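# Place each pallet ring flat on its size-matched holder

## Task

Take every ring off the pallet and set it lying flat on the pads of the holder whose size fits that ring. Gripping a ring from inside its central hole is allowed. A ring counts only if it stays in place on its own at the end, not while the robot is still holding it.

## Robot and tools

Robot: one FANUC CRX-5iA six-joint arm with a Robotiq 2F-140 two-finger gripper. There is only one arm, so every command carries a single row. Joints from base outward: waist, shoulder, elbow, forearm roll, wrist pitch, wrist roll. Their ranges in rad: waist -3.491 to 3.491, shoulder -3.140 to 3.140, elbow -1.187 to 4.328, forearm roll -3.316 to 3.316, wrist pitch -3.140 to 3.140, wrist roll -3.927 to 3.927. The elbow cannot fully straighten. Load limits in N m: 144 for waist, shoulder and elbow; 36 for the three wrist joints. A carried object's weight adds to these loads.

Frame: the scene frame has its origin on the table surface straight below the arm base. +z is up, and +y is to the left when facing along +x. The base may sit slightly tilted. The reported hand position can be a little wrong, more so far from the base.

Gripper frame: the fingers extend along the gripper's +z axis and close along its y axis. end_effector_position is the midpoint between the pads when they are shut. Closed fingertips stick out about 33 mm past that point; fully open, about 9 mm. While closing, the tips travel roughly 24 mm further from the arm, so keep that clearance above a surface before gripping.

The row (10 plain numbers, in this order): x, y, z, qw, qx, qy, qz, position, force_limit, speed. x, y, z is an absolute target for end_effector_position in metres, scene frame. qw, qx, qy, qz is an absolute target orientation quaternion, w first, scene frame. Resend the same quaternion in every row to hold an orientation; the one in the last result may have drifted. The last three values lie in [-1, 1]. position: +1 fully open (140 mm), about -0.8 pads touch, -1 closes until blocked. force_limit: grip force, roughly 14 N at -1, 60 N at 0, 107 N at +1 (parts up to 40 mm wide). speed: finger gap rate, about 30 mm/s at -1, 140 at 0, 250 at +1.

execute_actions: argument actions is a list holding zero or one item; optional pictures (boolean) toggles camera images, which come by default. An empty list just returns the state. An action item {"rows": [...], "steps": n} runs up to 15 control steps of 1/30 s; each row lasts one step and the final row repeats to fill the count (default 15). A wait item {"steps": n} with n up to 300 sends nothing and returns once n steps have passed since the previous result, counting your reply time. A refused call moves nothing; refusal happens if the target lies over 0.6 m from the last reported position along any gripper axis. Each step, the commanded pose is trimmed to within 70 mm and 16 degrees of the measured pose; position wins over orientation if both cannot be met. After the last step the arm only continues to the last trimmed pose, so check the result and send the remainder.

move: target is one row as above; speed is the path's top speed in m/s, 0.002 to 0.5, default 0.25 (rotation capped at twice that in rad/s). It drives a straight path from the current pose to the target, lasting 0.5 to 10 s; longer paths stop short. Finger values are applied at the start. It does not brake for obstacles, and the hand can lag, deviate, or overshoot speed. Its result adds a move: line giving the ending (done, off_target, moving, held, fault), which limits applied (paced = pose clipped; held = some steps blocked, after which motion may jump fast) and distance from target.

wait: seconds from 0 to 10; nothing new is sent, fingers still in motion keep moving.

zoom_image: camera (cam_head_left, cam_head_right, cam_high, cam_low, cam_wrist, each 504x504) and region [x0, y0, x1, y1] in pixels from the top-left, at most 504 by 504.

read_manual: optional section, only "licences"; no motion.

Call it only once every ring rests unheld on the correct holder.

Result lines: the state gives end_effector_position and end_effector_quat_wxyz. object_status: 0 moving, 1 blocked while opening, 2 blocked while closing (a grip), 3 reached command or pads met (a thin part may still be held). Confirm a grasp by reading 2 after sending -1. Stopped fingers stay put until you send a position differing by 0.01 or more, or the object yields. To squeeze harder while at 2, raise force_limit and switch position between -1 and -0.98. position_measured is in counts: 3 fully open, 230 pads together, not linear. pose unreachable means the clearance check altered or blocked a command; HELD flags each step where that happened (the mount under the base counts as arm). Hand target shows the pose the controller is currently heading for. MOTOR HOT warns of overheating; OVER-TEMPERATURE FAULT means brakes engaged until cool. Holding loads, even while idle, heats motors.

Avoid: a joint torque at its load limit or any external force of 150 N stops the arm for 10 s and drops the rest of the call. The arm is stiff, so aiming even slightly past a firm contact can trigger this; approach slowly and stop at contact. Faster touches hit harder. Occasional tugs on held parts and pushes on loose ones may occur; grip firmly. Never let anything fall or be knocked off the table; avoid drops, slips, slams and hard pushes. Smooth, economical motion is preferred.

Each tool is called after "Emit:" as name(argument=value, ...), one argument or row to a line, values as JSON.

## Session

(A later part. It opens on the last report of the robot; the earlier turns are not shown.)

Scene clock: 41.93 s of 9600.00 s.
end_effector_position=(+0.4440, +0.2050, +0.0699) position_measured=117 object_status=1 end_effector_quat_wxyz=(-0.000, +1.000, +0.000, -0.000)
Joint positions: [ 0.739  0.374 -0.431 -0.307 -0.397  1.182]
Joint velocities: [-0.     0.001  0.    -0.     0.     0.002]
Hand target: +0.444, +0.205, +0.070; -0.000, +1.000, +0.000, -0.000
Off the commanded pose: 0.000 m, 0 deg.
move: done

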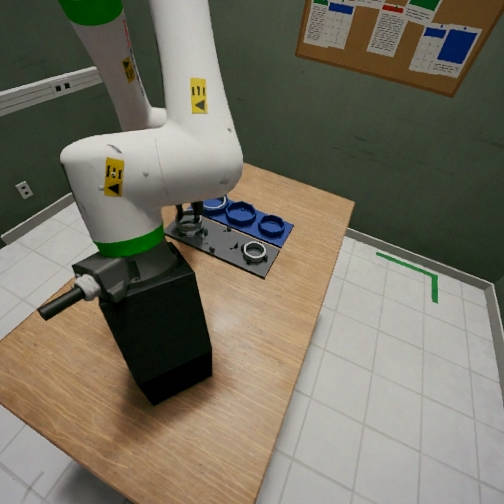

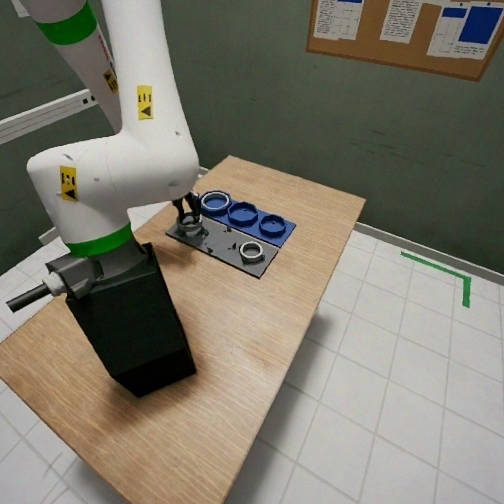

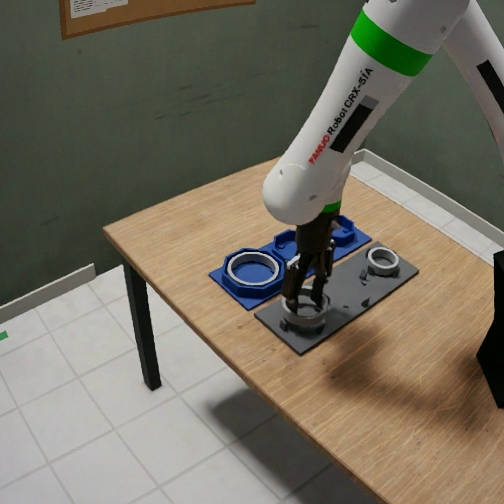

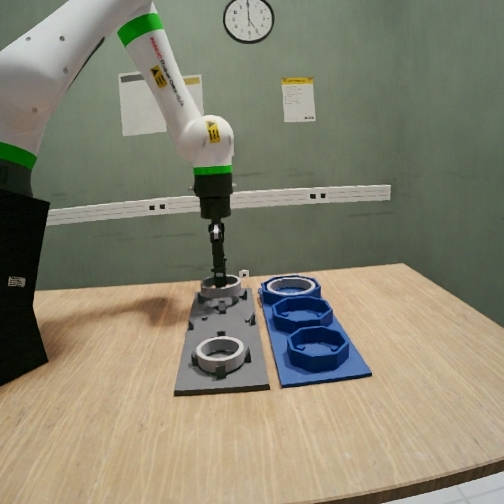

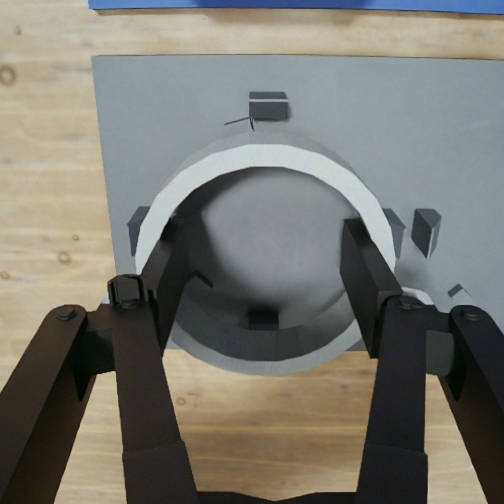

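Emit:
move(
  target=[0.4475,0.204,0.066,0,1,0,0,1,0.3,-0.6],
  speed=0.02,
)

Emit:
move(
  target=[0.4475,0.204,0.053,0,1,0,0,1,0.3,-0.6],
  speed=0.02,
)

Emit:
zoom_image(
  camera="cam_low",
  region=[180,260,270,320],
)

Scene clock: 45.80 s of 9600.00 s.
end_effector_position=(+0.4475, +0.2040, +0.0660) position_measured=117 object_status=1 end_effector_quat_wxyz=(+0.000, +1.000, +0.000, +0.000)
Joint positions: [ 0.732  0.388 -0.418 -0.313 -0.397  1.194]
Joint velocities: [-0.     0.001 -0.     0.     0.001  0.   ]
Hand target: +0.448, +0.204, +0.066; +0.000, +1.000, +0.000, +0.000
Off the commanded pose: 0.000 m, 0 deg.
After step 90, 0.17 s passed at rest.
move: done

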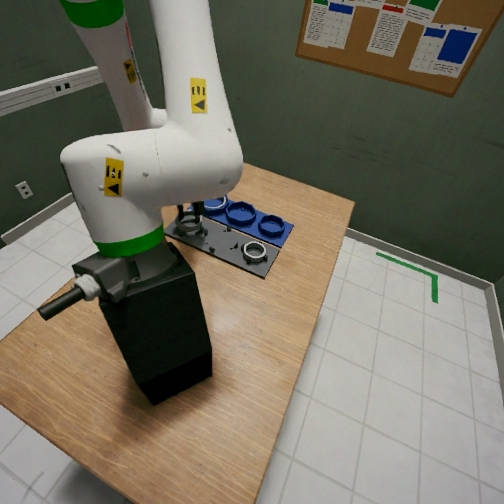

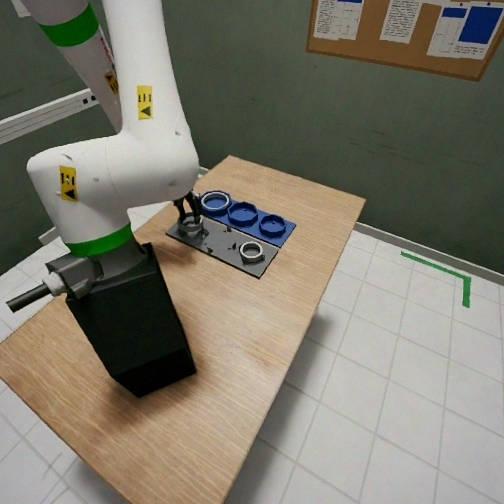

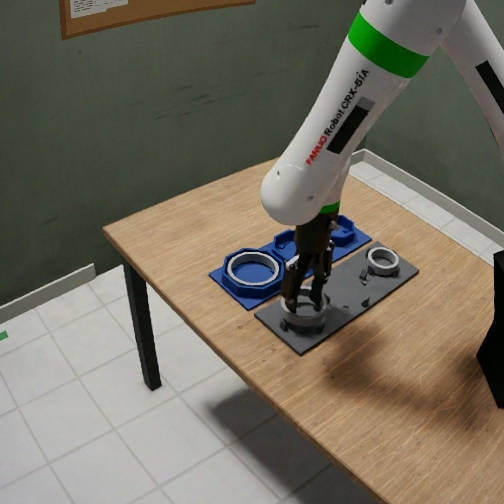

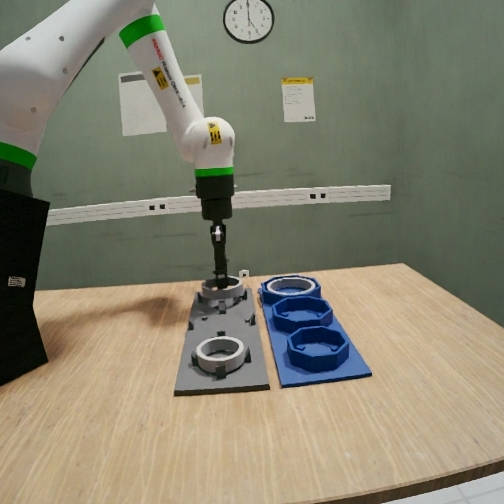

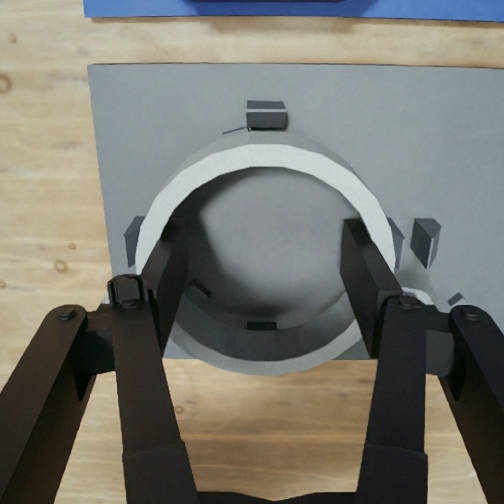

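Scene clock: 46.67 s of 9600.00 s.
end_effector_position=(+0.4475, +0.2040, +0.0530) position_measured=117 object_status=1 end_effector_quat_wxyz=(-0.000, +1.000, +0.000, -0.000)
Joint positions: [ 0.734  0.422 -0.405 -0.327 -0.377  1.207]
Joint velocities: [ 0.     0.002  0.    -0.     0.     0.001]
Hand target: +0.448, +0.204, +0.053; -0.000, +1.000, +0.000, -0.000
Off the commanded pose: 0.000 m, 0 deg.
move: done

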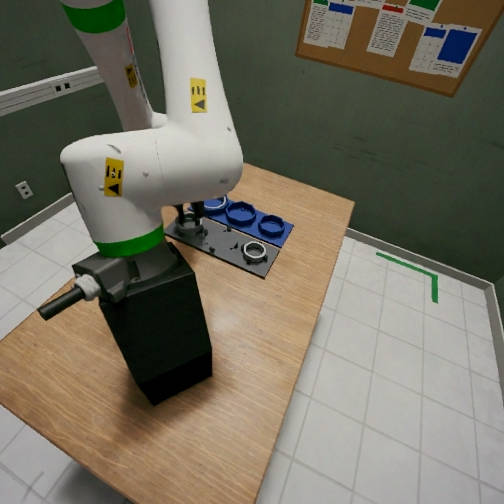

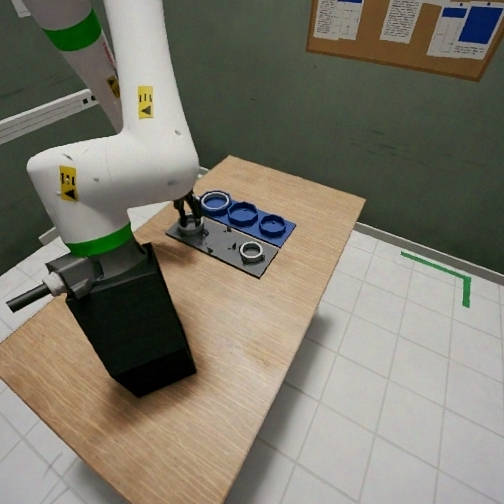

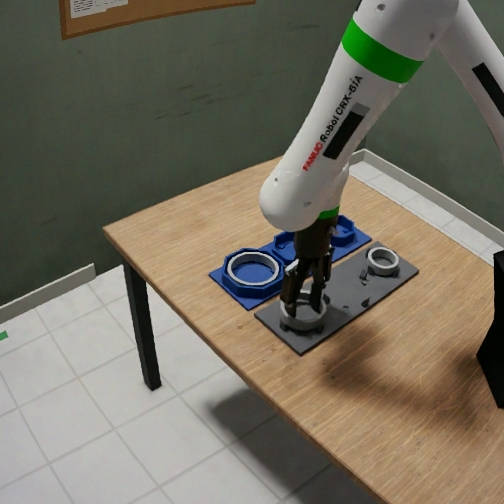

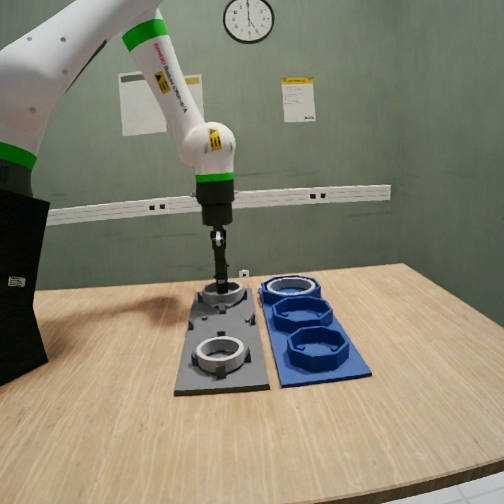

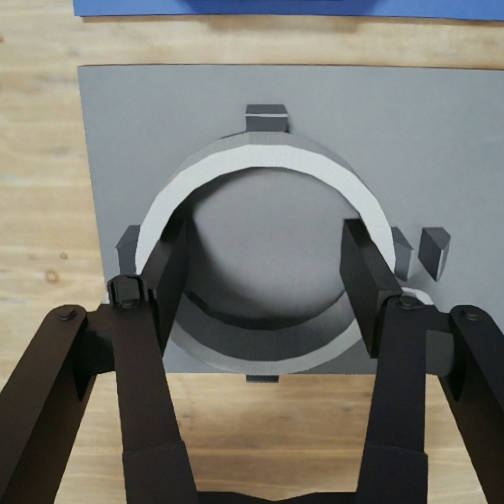

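Region (180, 260, 270, 320) of cam_low's 504x504 image, scaled by 5.600, with more detail than that image has.

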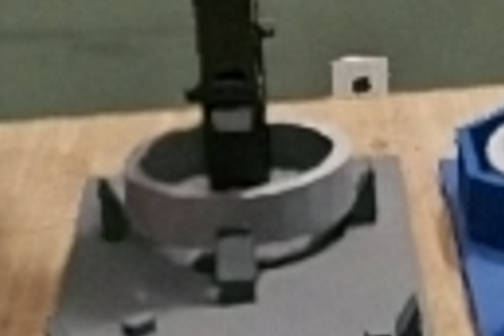

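Emit:
move(
  target=[0.4467,0.204,0.0445,0,1,0,0,1,0.3,-0.6],
  speed=0.012,
)

Emit:
move(
  target=[0.4467,0.204,0.045,0,1,0,0,-0.05,0.3,-0.3],
  speed=0.01,
)

Emit:
move(
  target=[0.4467,0.204,0.09,0,1,0,0,-0.05,0.3,-0.3],
  speed=0.15,
)

Emit:
move(
  target=[0.623,0.204,0.09,0,1,0,0,0.15,0.3,-0.3],
)

Scene clock: 51.20 s of 9600.00 s.
end_effector_position=(+0.4468, +0.2040, +0.0445) position_measured=116 object_status=1 end_effector_quat_wxyz=(-0.000, +1.000, +0.000, +0.000)
Joint positions: [ 0.737  0.443 -0.398 -0.336 -0.363  1.215]
Joint velocities: [-0.     0.002  0.    -0.    -0.001 -0.   ]
Hand target: +0.447, +0.204, +0.044; -0.000, +1.000, +0.000, -0.000
Off the commanded pose: 0.000 m, 0 deg.
After step 90, 0.60 s passed at rest.
move: done

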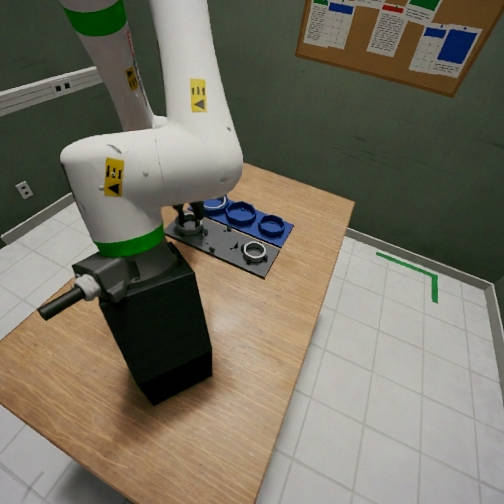

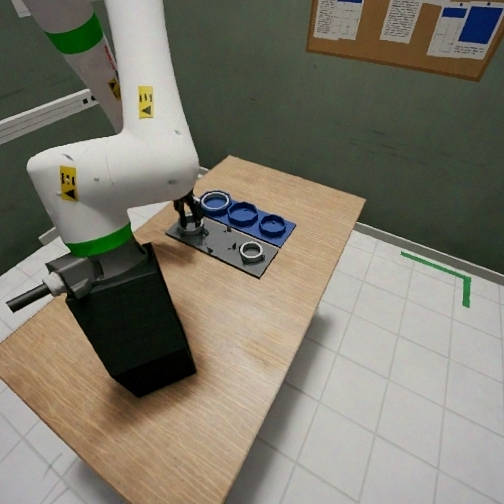

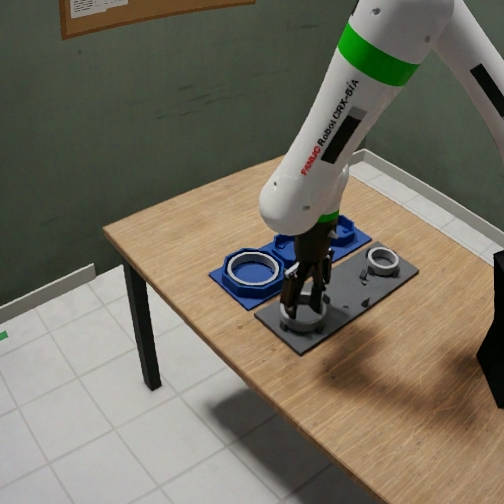

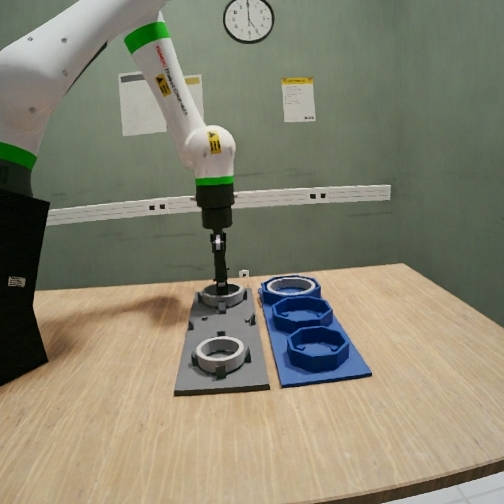

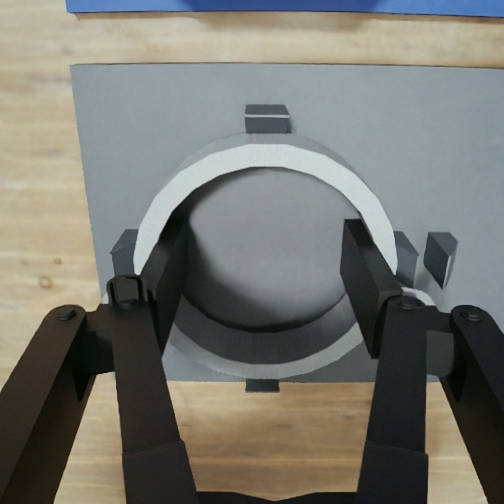

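Scene clock: 51.90 s of 9600.00 s.
end_effector_position=(+0.4467, +0.2040, +0.0450) position_measured=135 object_status=3 end_effector_quat_wxyz=(-0.000, +1.000, +0.000, -0.000)
Joint positions: [ 0.737  0.442 -0.398 -0.336 -0.364  1.214]
Joint velocities: [-0.     0.002  0.001  0.     0.001  0.   ]
Hand target: +0.447, +0.204, +0.045; +0.000, +1.000, -0.000, +0.000
Off the commanded pose: 0.000 m, 0 deg.
move: done

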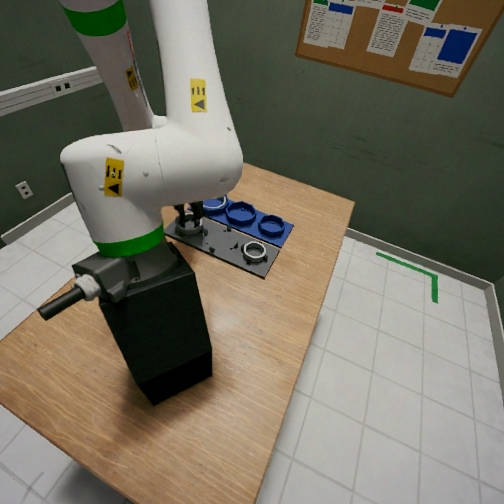

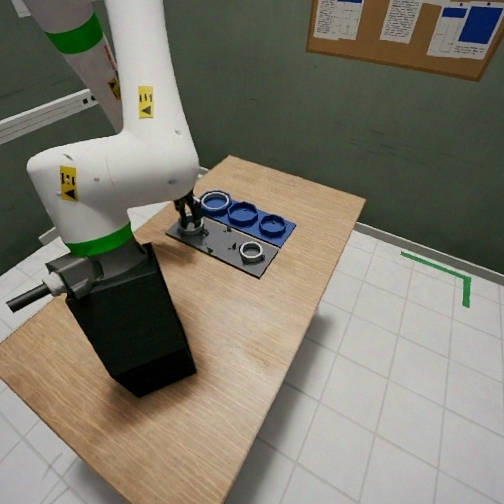

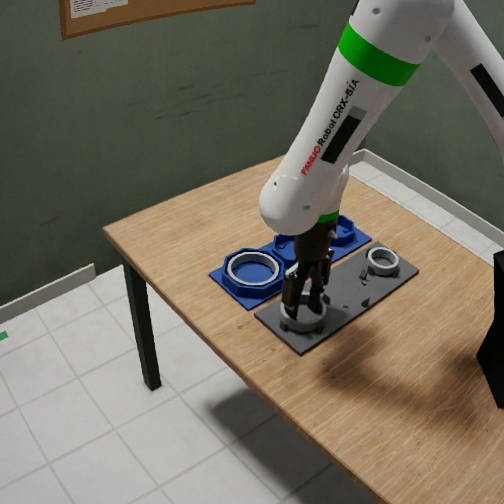

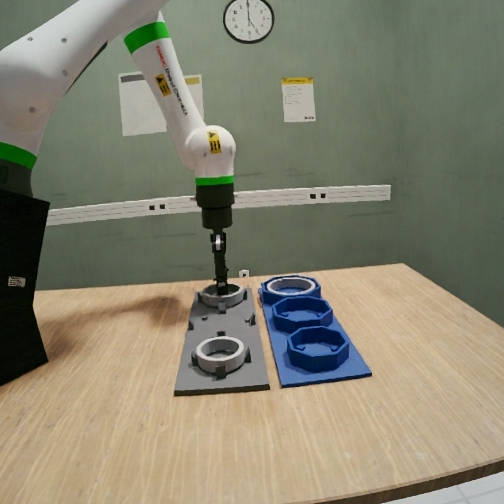

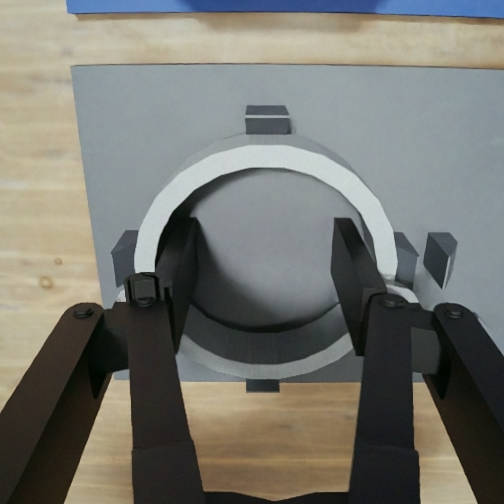

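Scene clock: 52.67 s of 9600.00 s.
end_effector_position=(+0.4467, +0.2040, +0.0901) position_measured=135 object_status=3 end_effector_quat_wxyz=(+0.000, +1.000, -0.000, +0.000)
Joint positions: [ 0.729  0.325 -0.442 -0.289 -0.435  1.17 ]
Joint velocities: [-0.    -0.001 -0.001  0.     0.    -0.001]
Hand target: +0.447, +0.204, +0.090; +0.000, +1.000, -0.000, +0.000
Off the commanded pose: 0.000 m, 0 deg.
move: done

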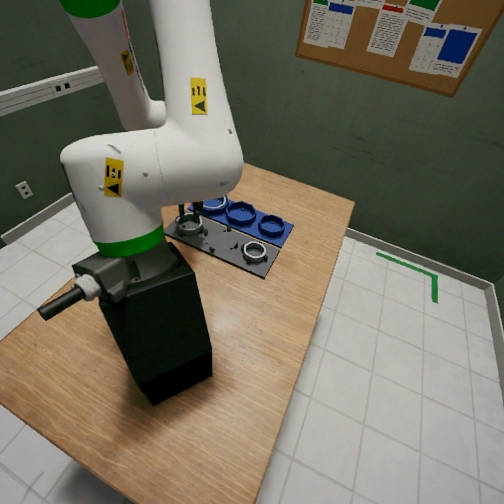

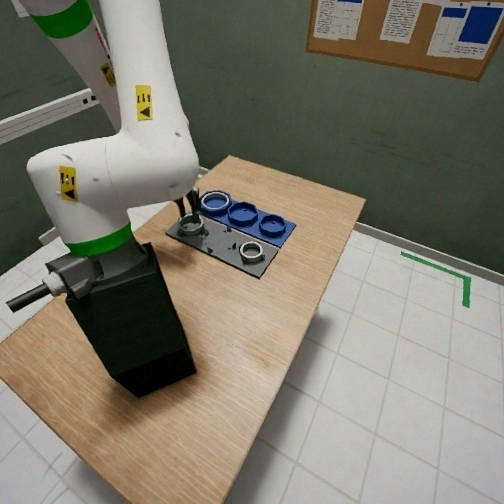

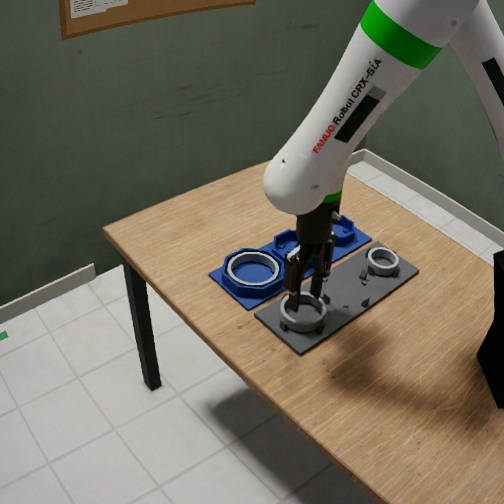

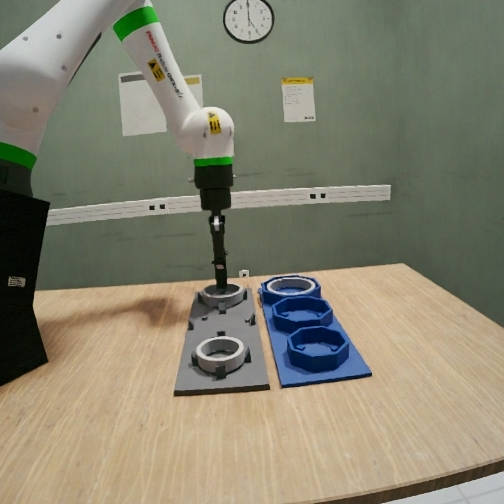

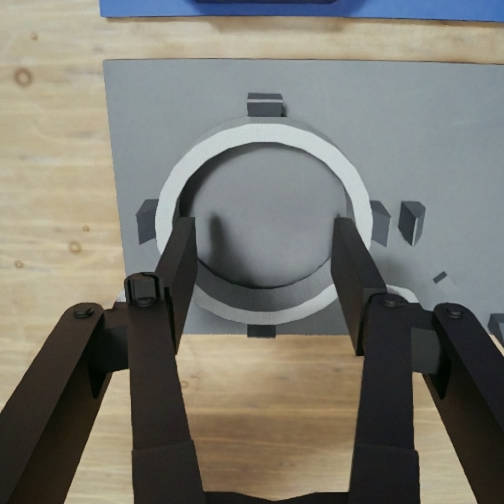

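Scene clock: 53.83 s of 9600.00 s.
end_effector_position=(+0.6230, +0.2029, +0.0904) position_measured=110 object_status=3 end_effector_quat_wxyz=(+0.001, +1.000, -0.000, +0.000)
Joint positions: [ 0.538  0.577  0.071 -0.286 -0.729  1.302]
Joint velocities: [-0.001  0.002  0.001 -0.001  0.     0.001]
Hand target: +0.623, +0.203, +0.090; +0.001, +1.000, -0.000, +0.000
Off the commanded pose: 0.001 m, 0 deg.
move: done

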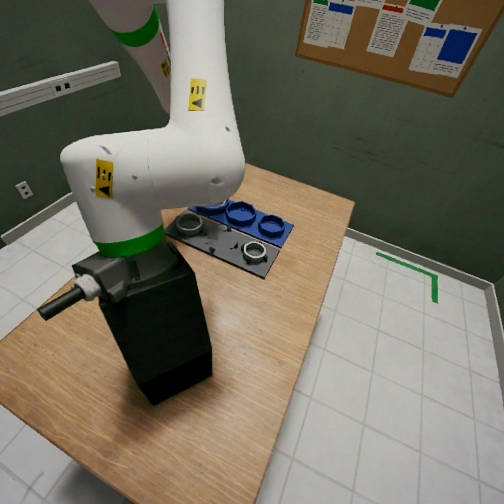

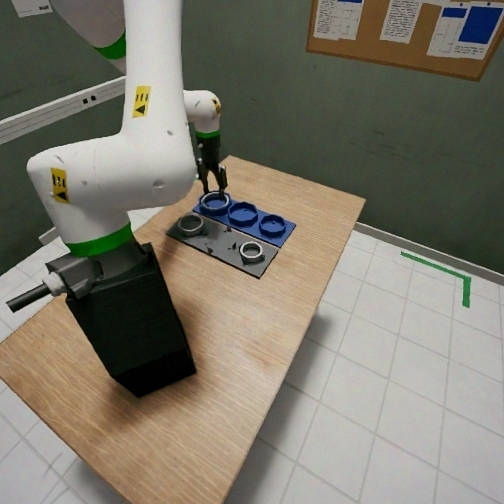

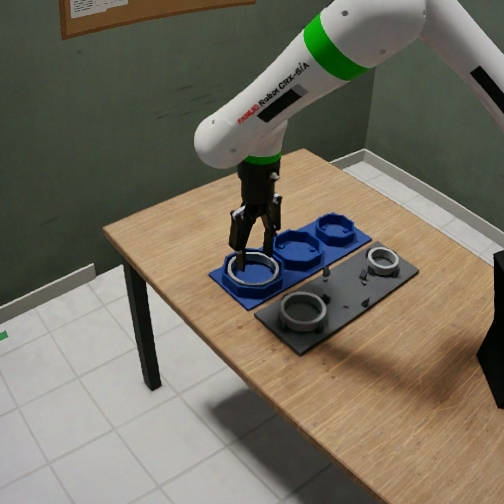

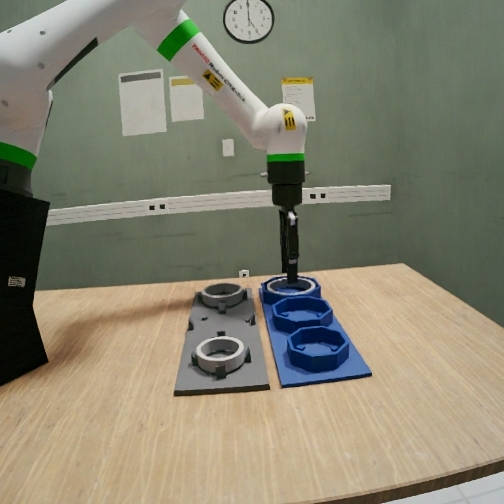

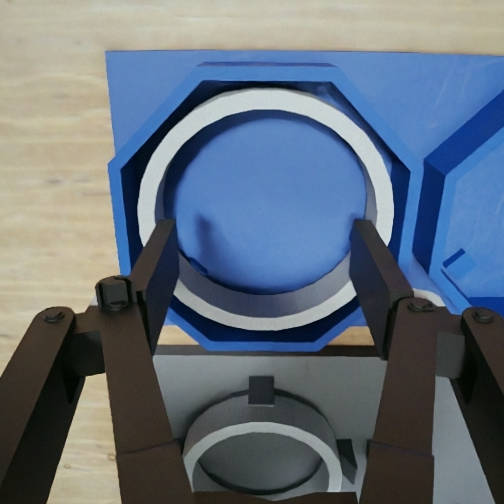

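Emit:
move(
  target=[0.628,0.203,0.09,0,1,0,0,0.15,0.3,-0.3],
  speed=0.08,
)

Emit:
move(
  target=[0.628,0.203,0.041,0,1,0,0,0.15,0.3,-0.3],
  speed=0.08,
)

Emit:
move(
  target=[0.628,0.203,0.040,0,1,0,0,1,0.3,-0.6],
  speed=0.02,
)

Scene clock: 61.03 s of 9600.00 s.
end_effector_position=(+0.6280, +0.2030, +0.0900) position_measured=110 object_status=3 end_effector_quat_wxyz=(+0.000, +1.000, -0.000, +0.000)
Joint positions: [ 0.533  0.586  0.088 -0.287 -0.738  1.306]
Joint velocities: [ 0.    -0.    -0.002  0.     0.     0.001]
Hand target: +0.628, +0.203, +0.090; +0.000, +1.000, -0.000, +0.000
Off the commanded pose: 0.000 m, 0 deg.
After step 90, 3.50 s passed at rest.
move: done

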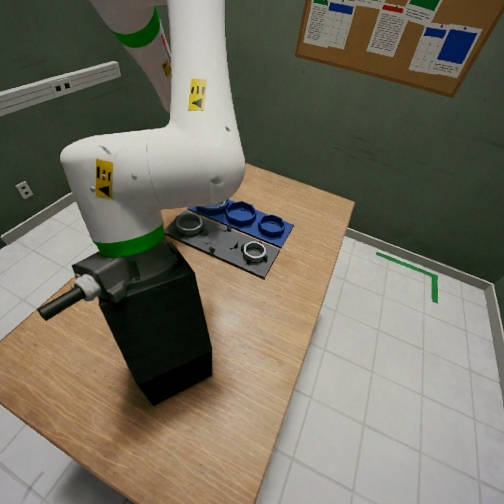

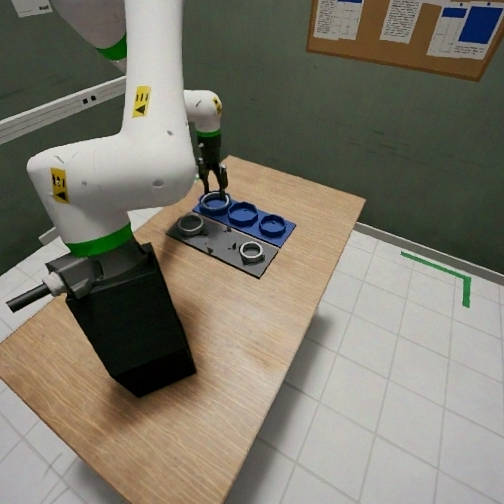

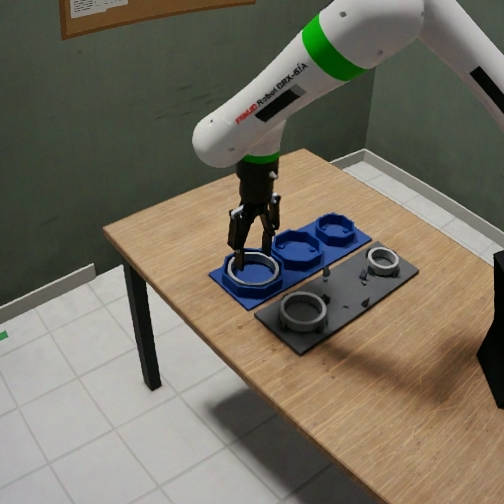

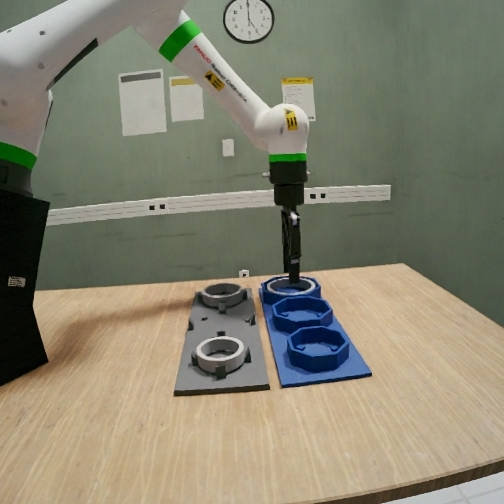

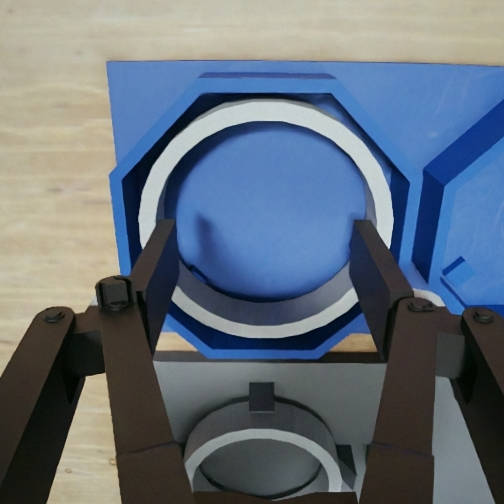

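Scene clock: 61.93 s of 9600.00 s.
end_effector_position=(+0.6281, +0.2030, +0.0410) position_measured=110 object_status=3 end_effector_quat_wxyz=(-0.000, +1.000, +0.000, +0.000)
Joint positions: [ 0.548  0.679  0.121 -0.301 -0.677  1.314]
Joint velocities: [ 0.    -0.002 -0.001 -0.001  0.001  0.001]
Hand target: +0.628, +0.203, +0.041; -0.000, +1.000, +0.000, -0.000
Off the commanded pose: 0.000 m, 0 deg.
move: done

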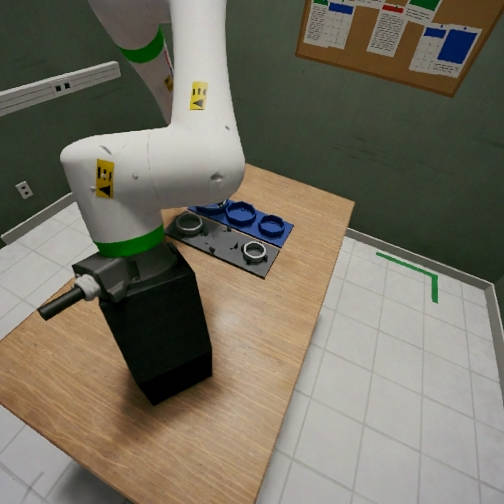

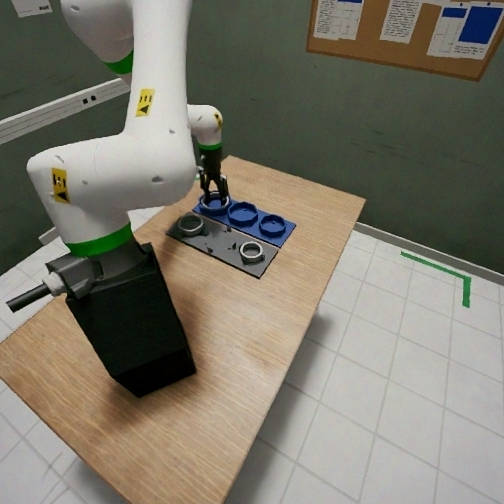

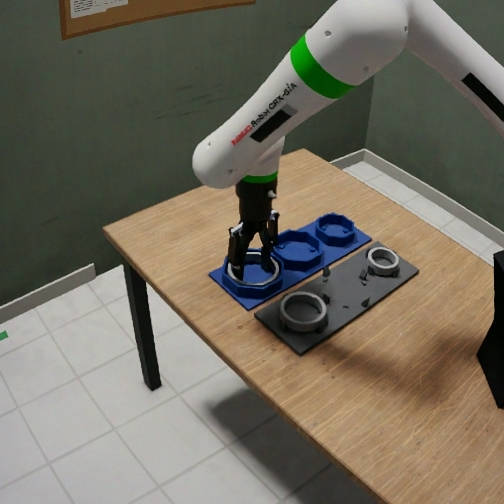

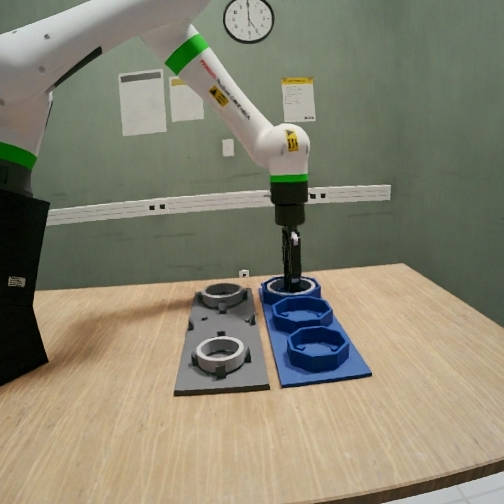

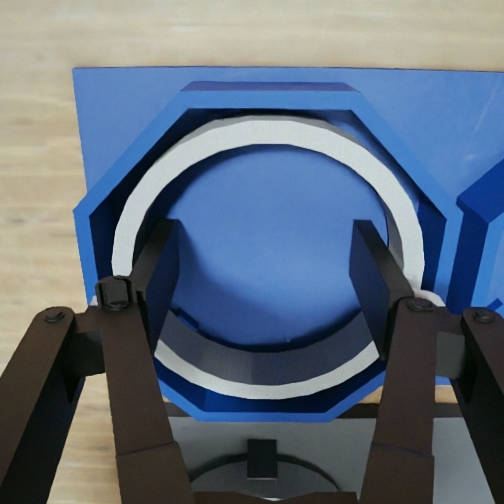

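Scene clock: 62.63 s of 9600.00 s.
end_effector_position=(+0.6280, +0.2030, +0.0401) position_measured=84 object_status=1 end_effector_quat_wxyz=(-0.000, +1.000, +0.000, +0.000)
Joint positions: [ 0.548  0.681  0.122 -0.301 -0.676  1.314]
Joint velocities: [ 0.     0.001 -0.001 -0.     0.    -0.   ]
Hand target: +0.628, +0.203, +0.040; -0.000, +1.000, +0.000, -0.000
Off the commanded pose: 0.000 m, 0 deg.
move: done

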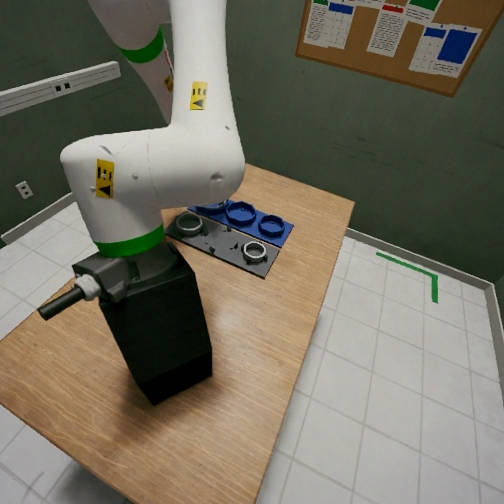

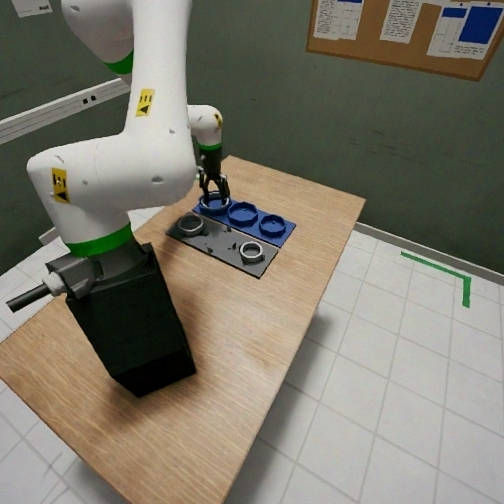

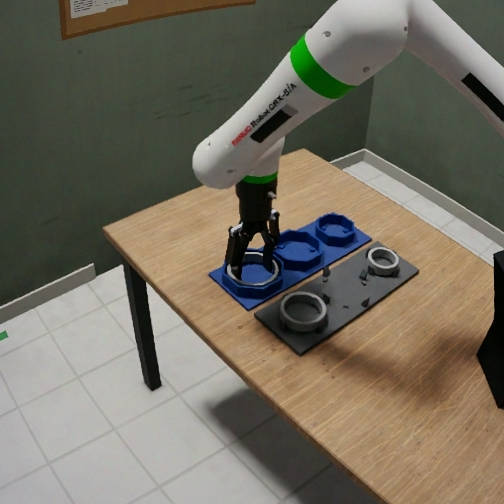

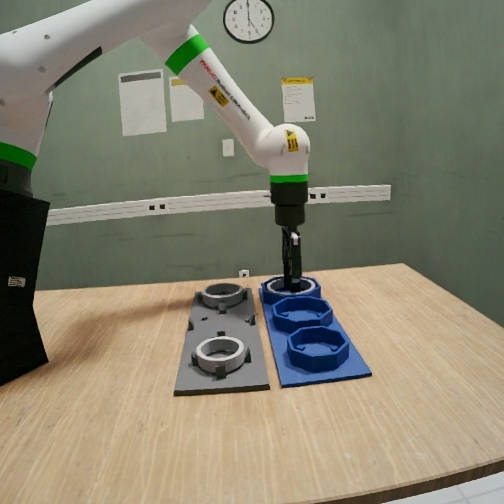

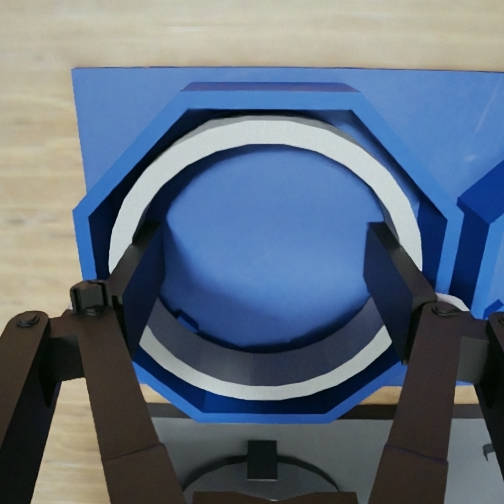

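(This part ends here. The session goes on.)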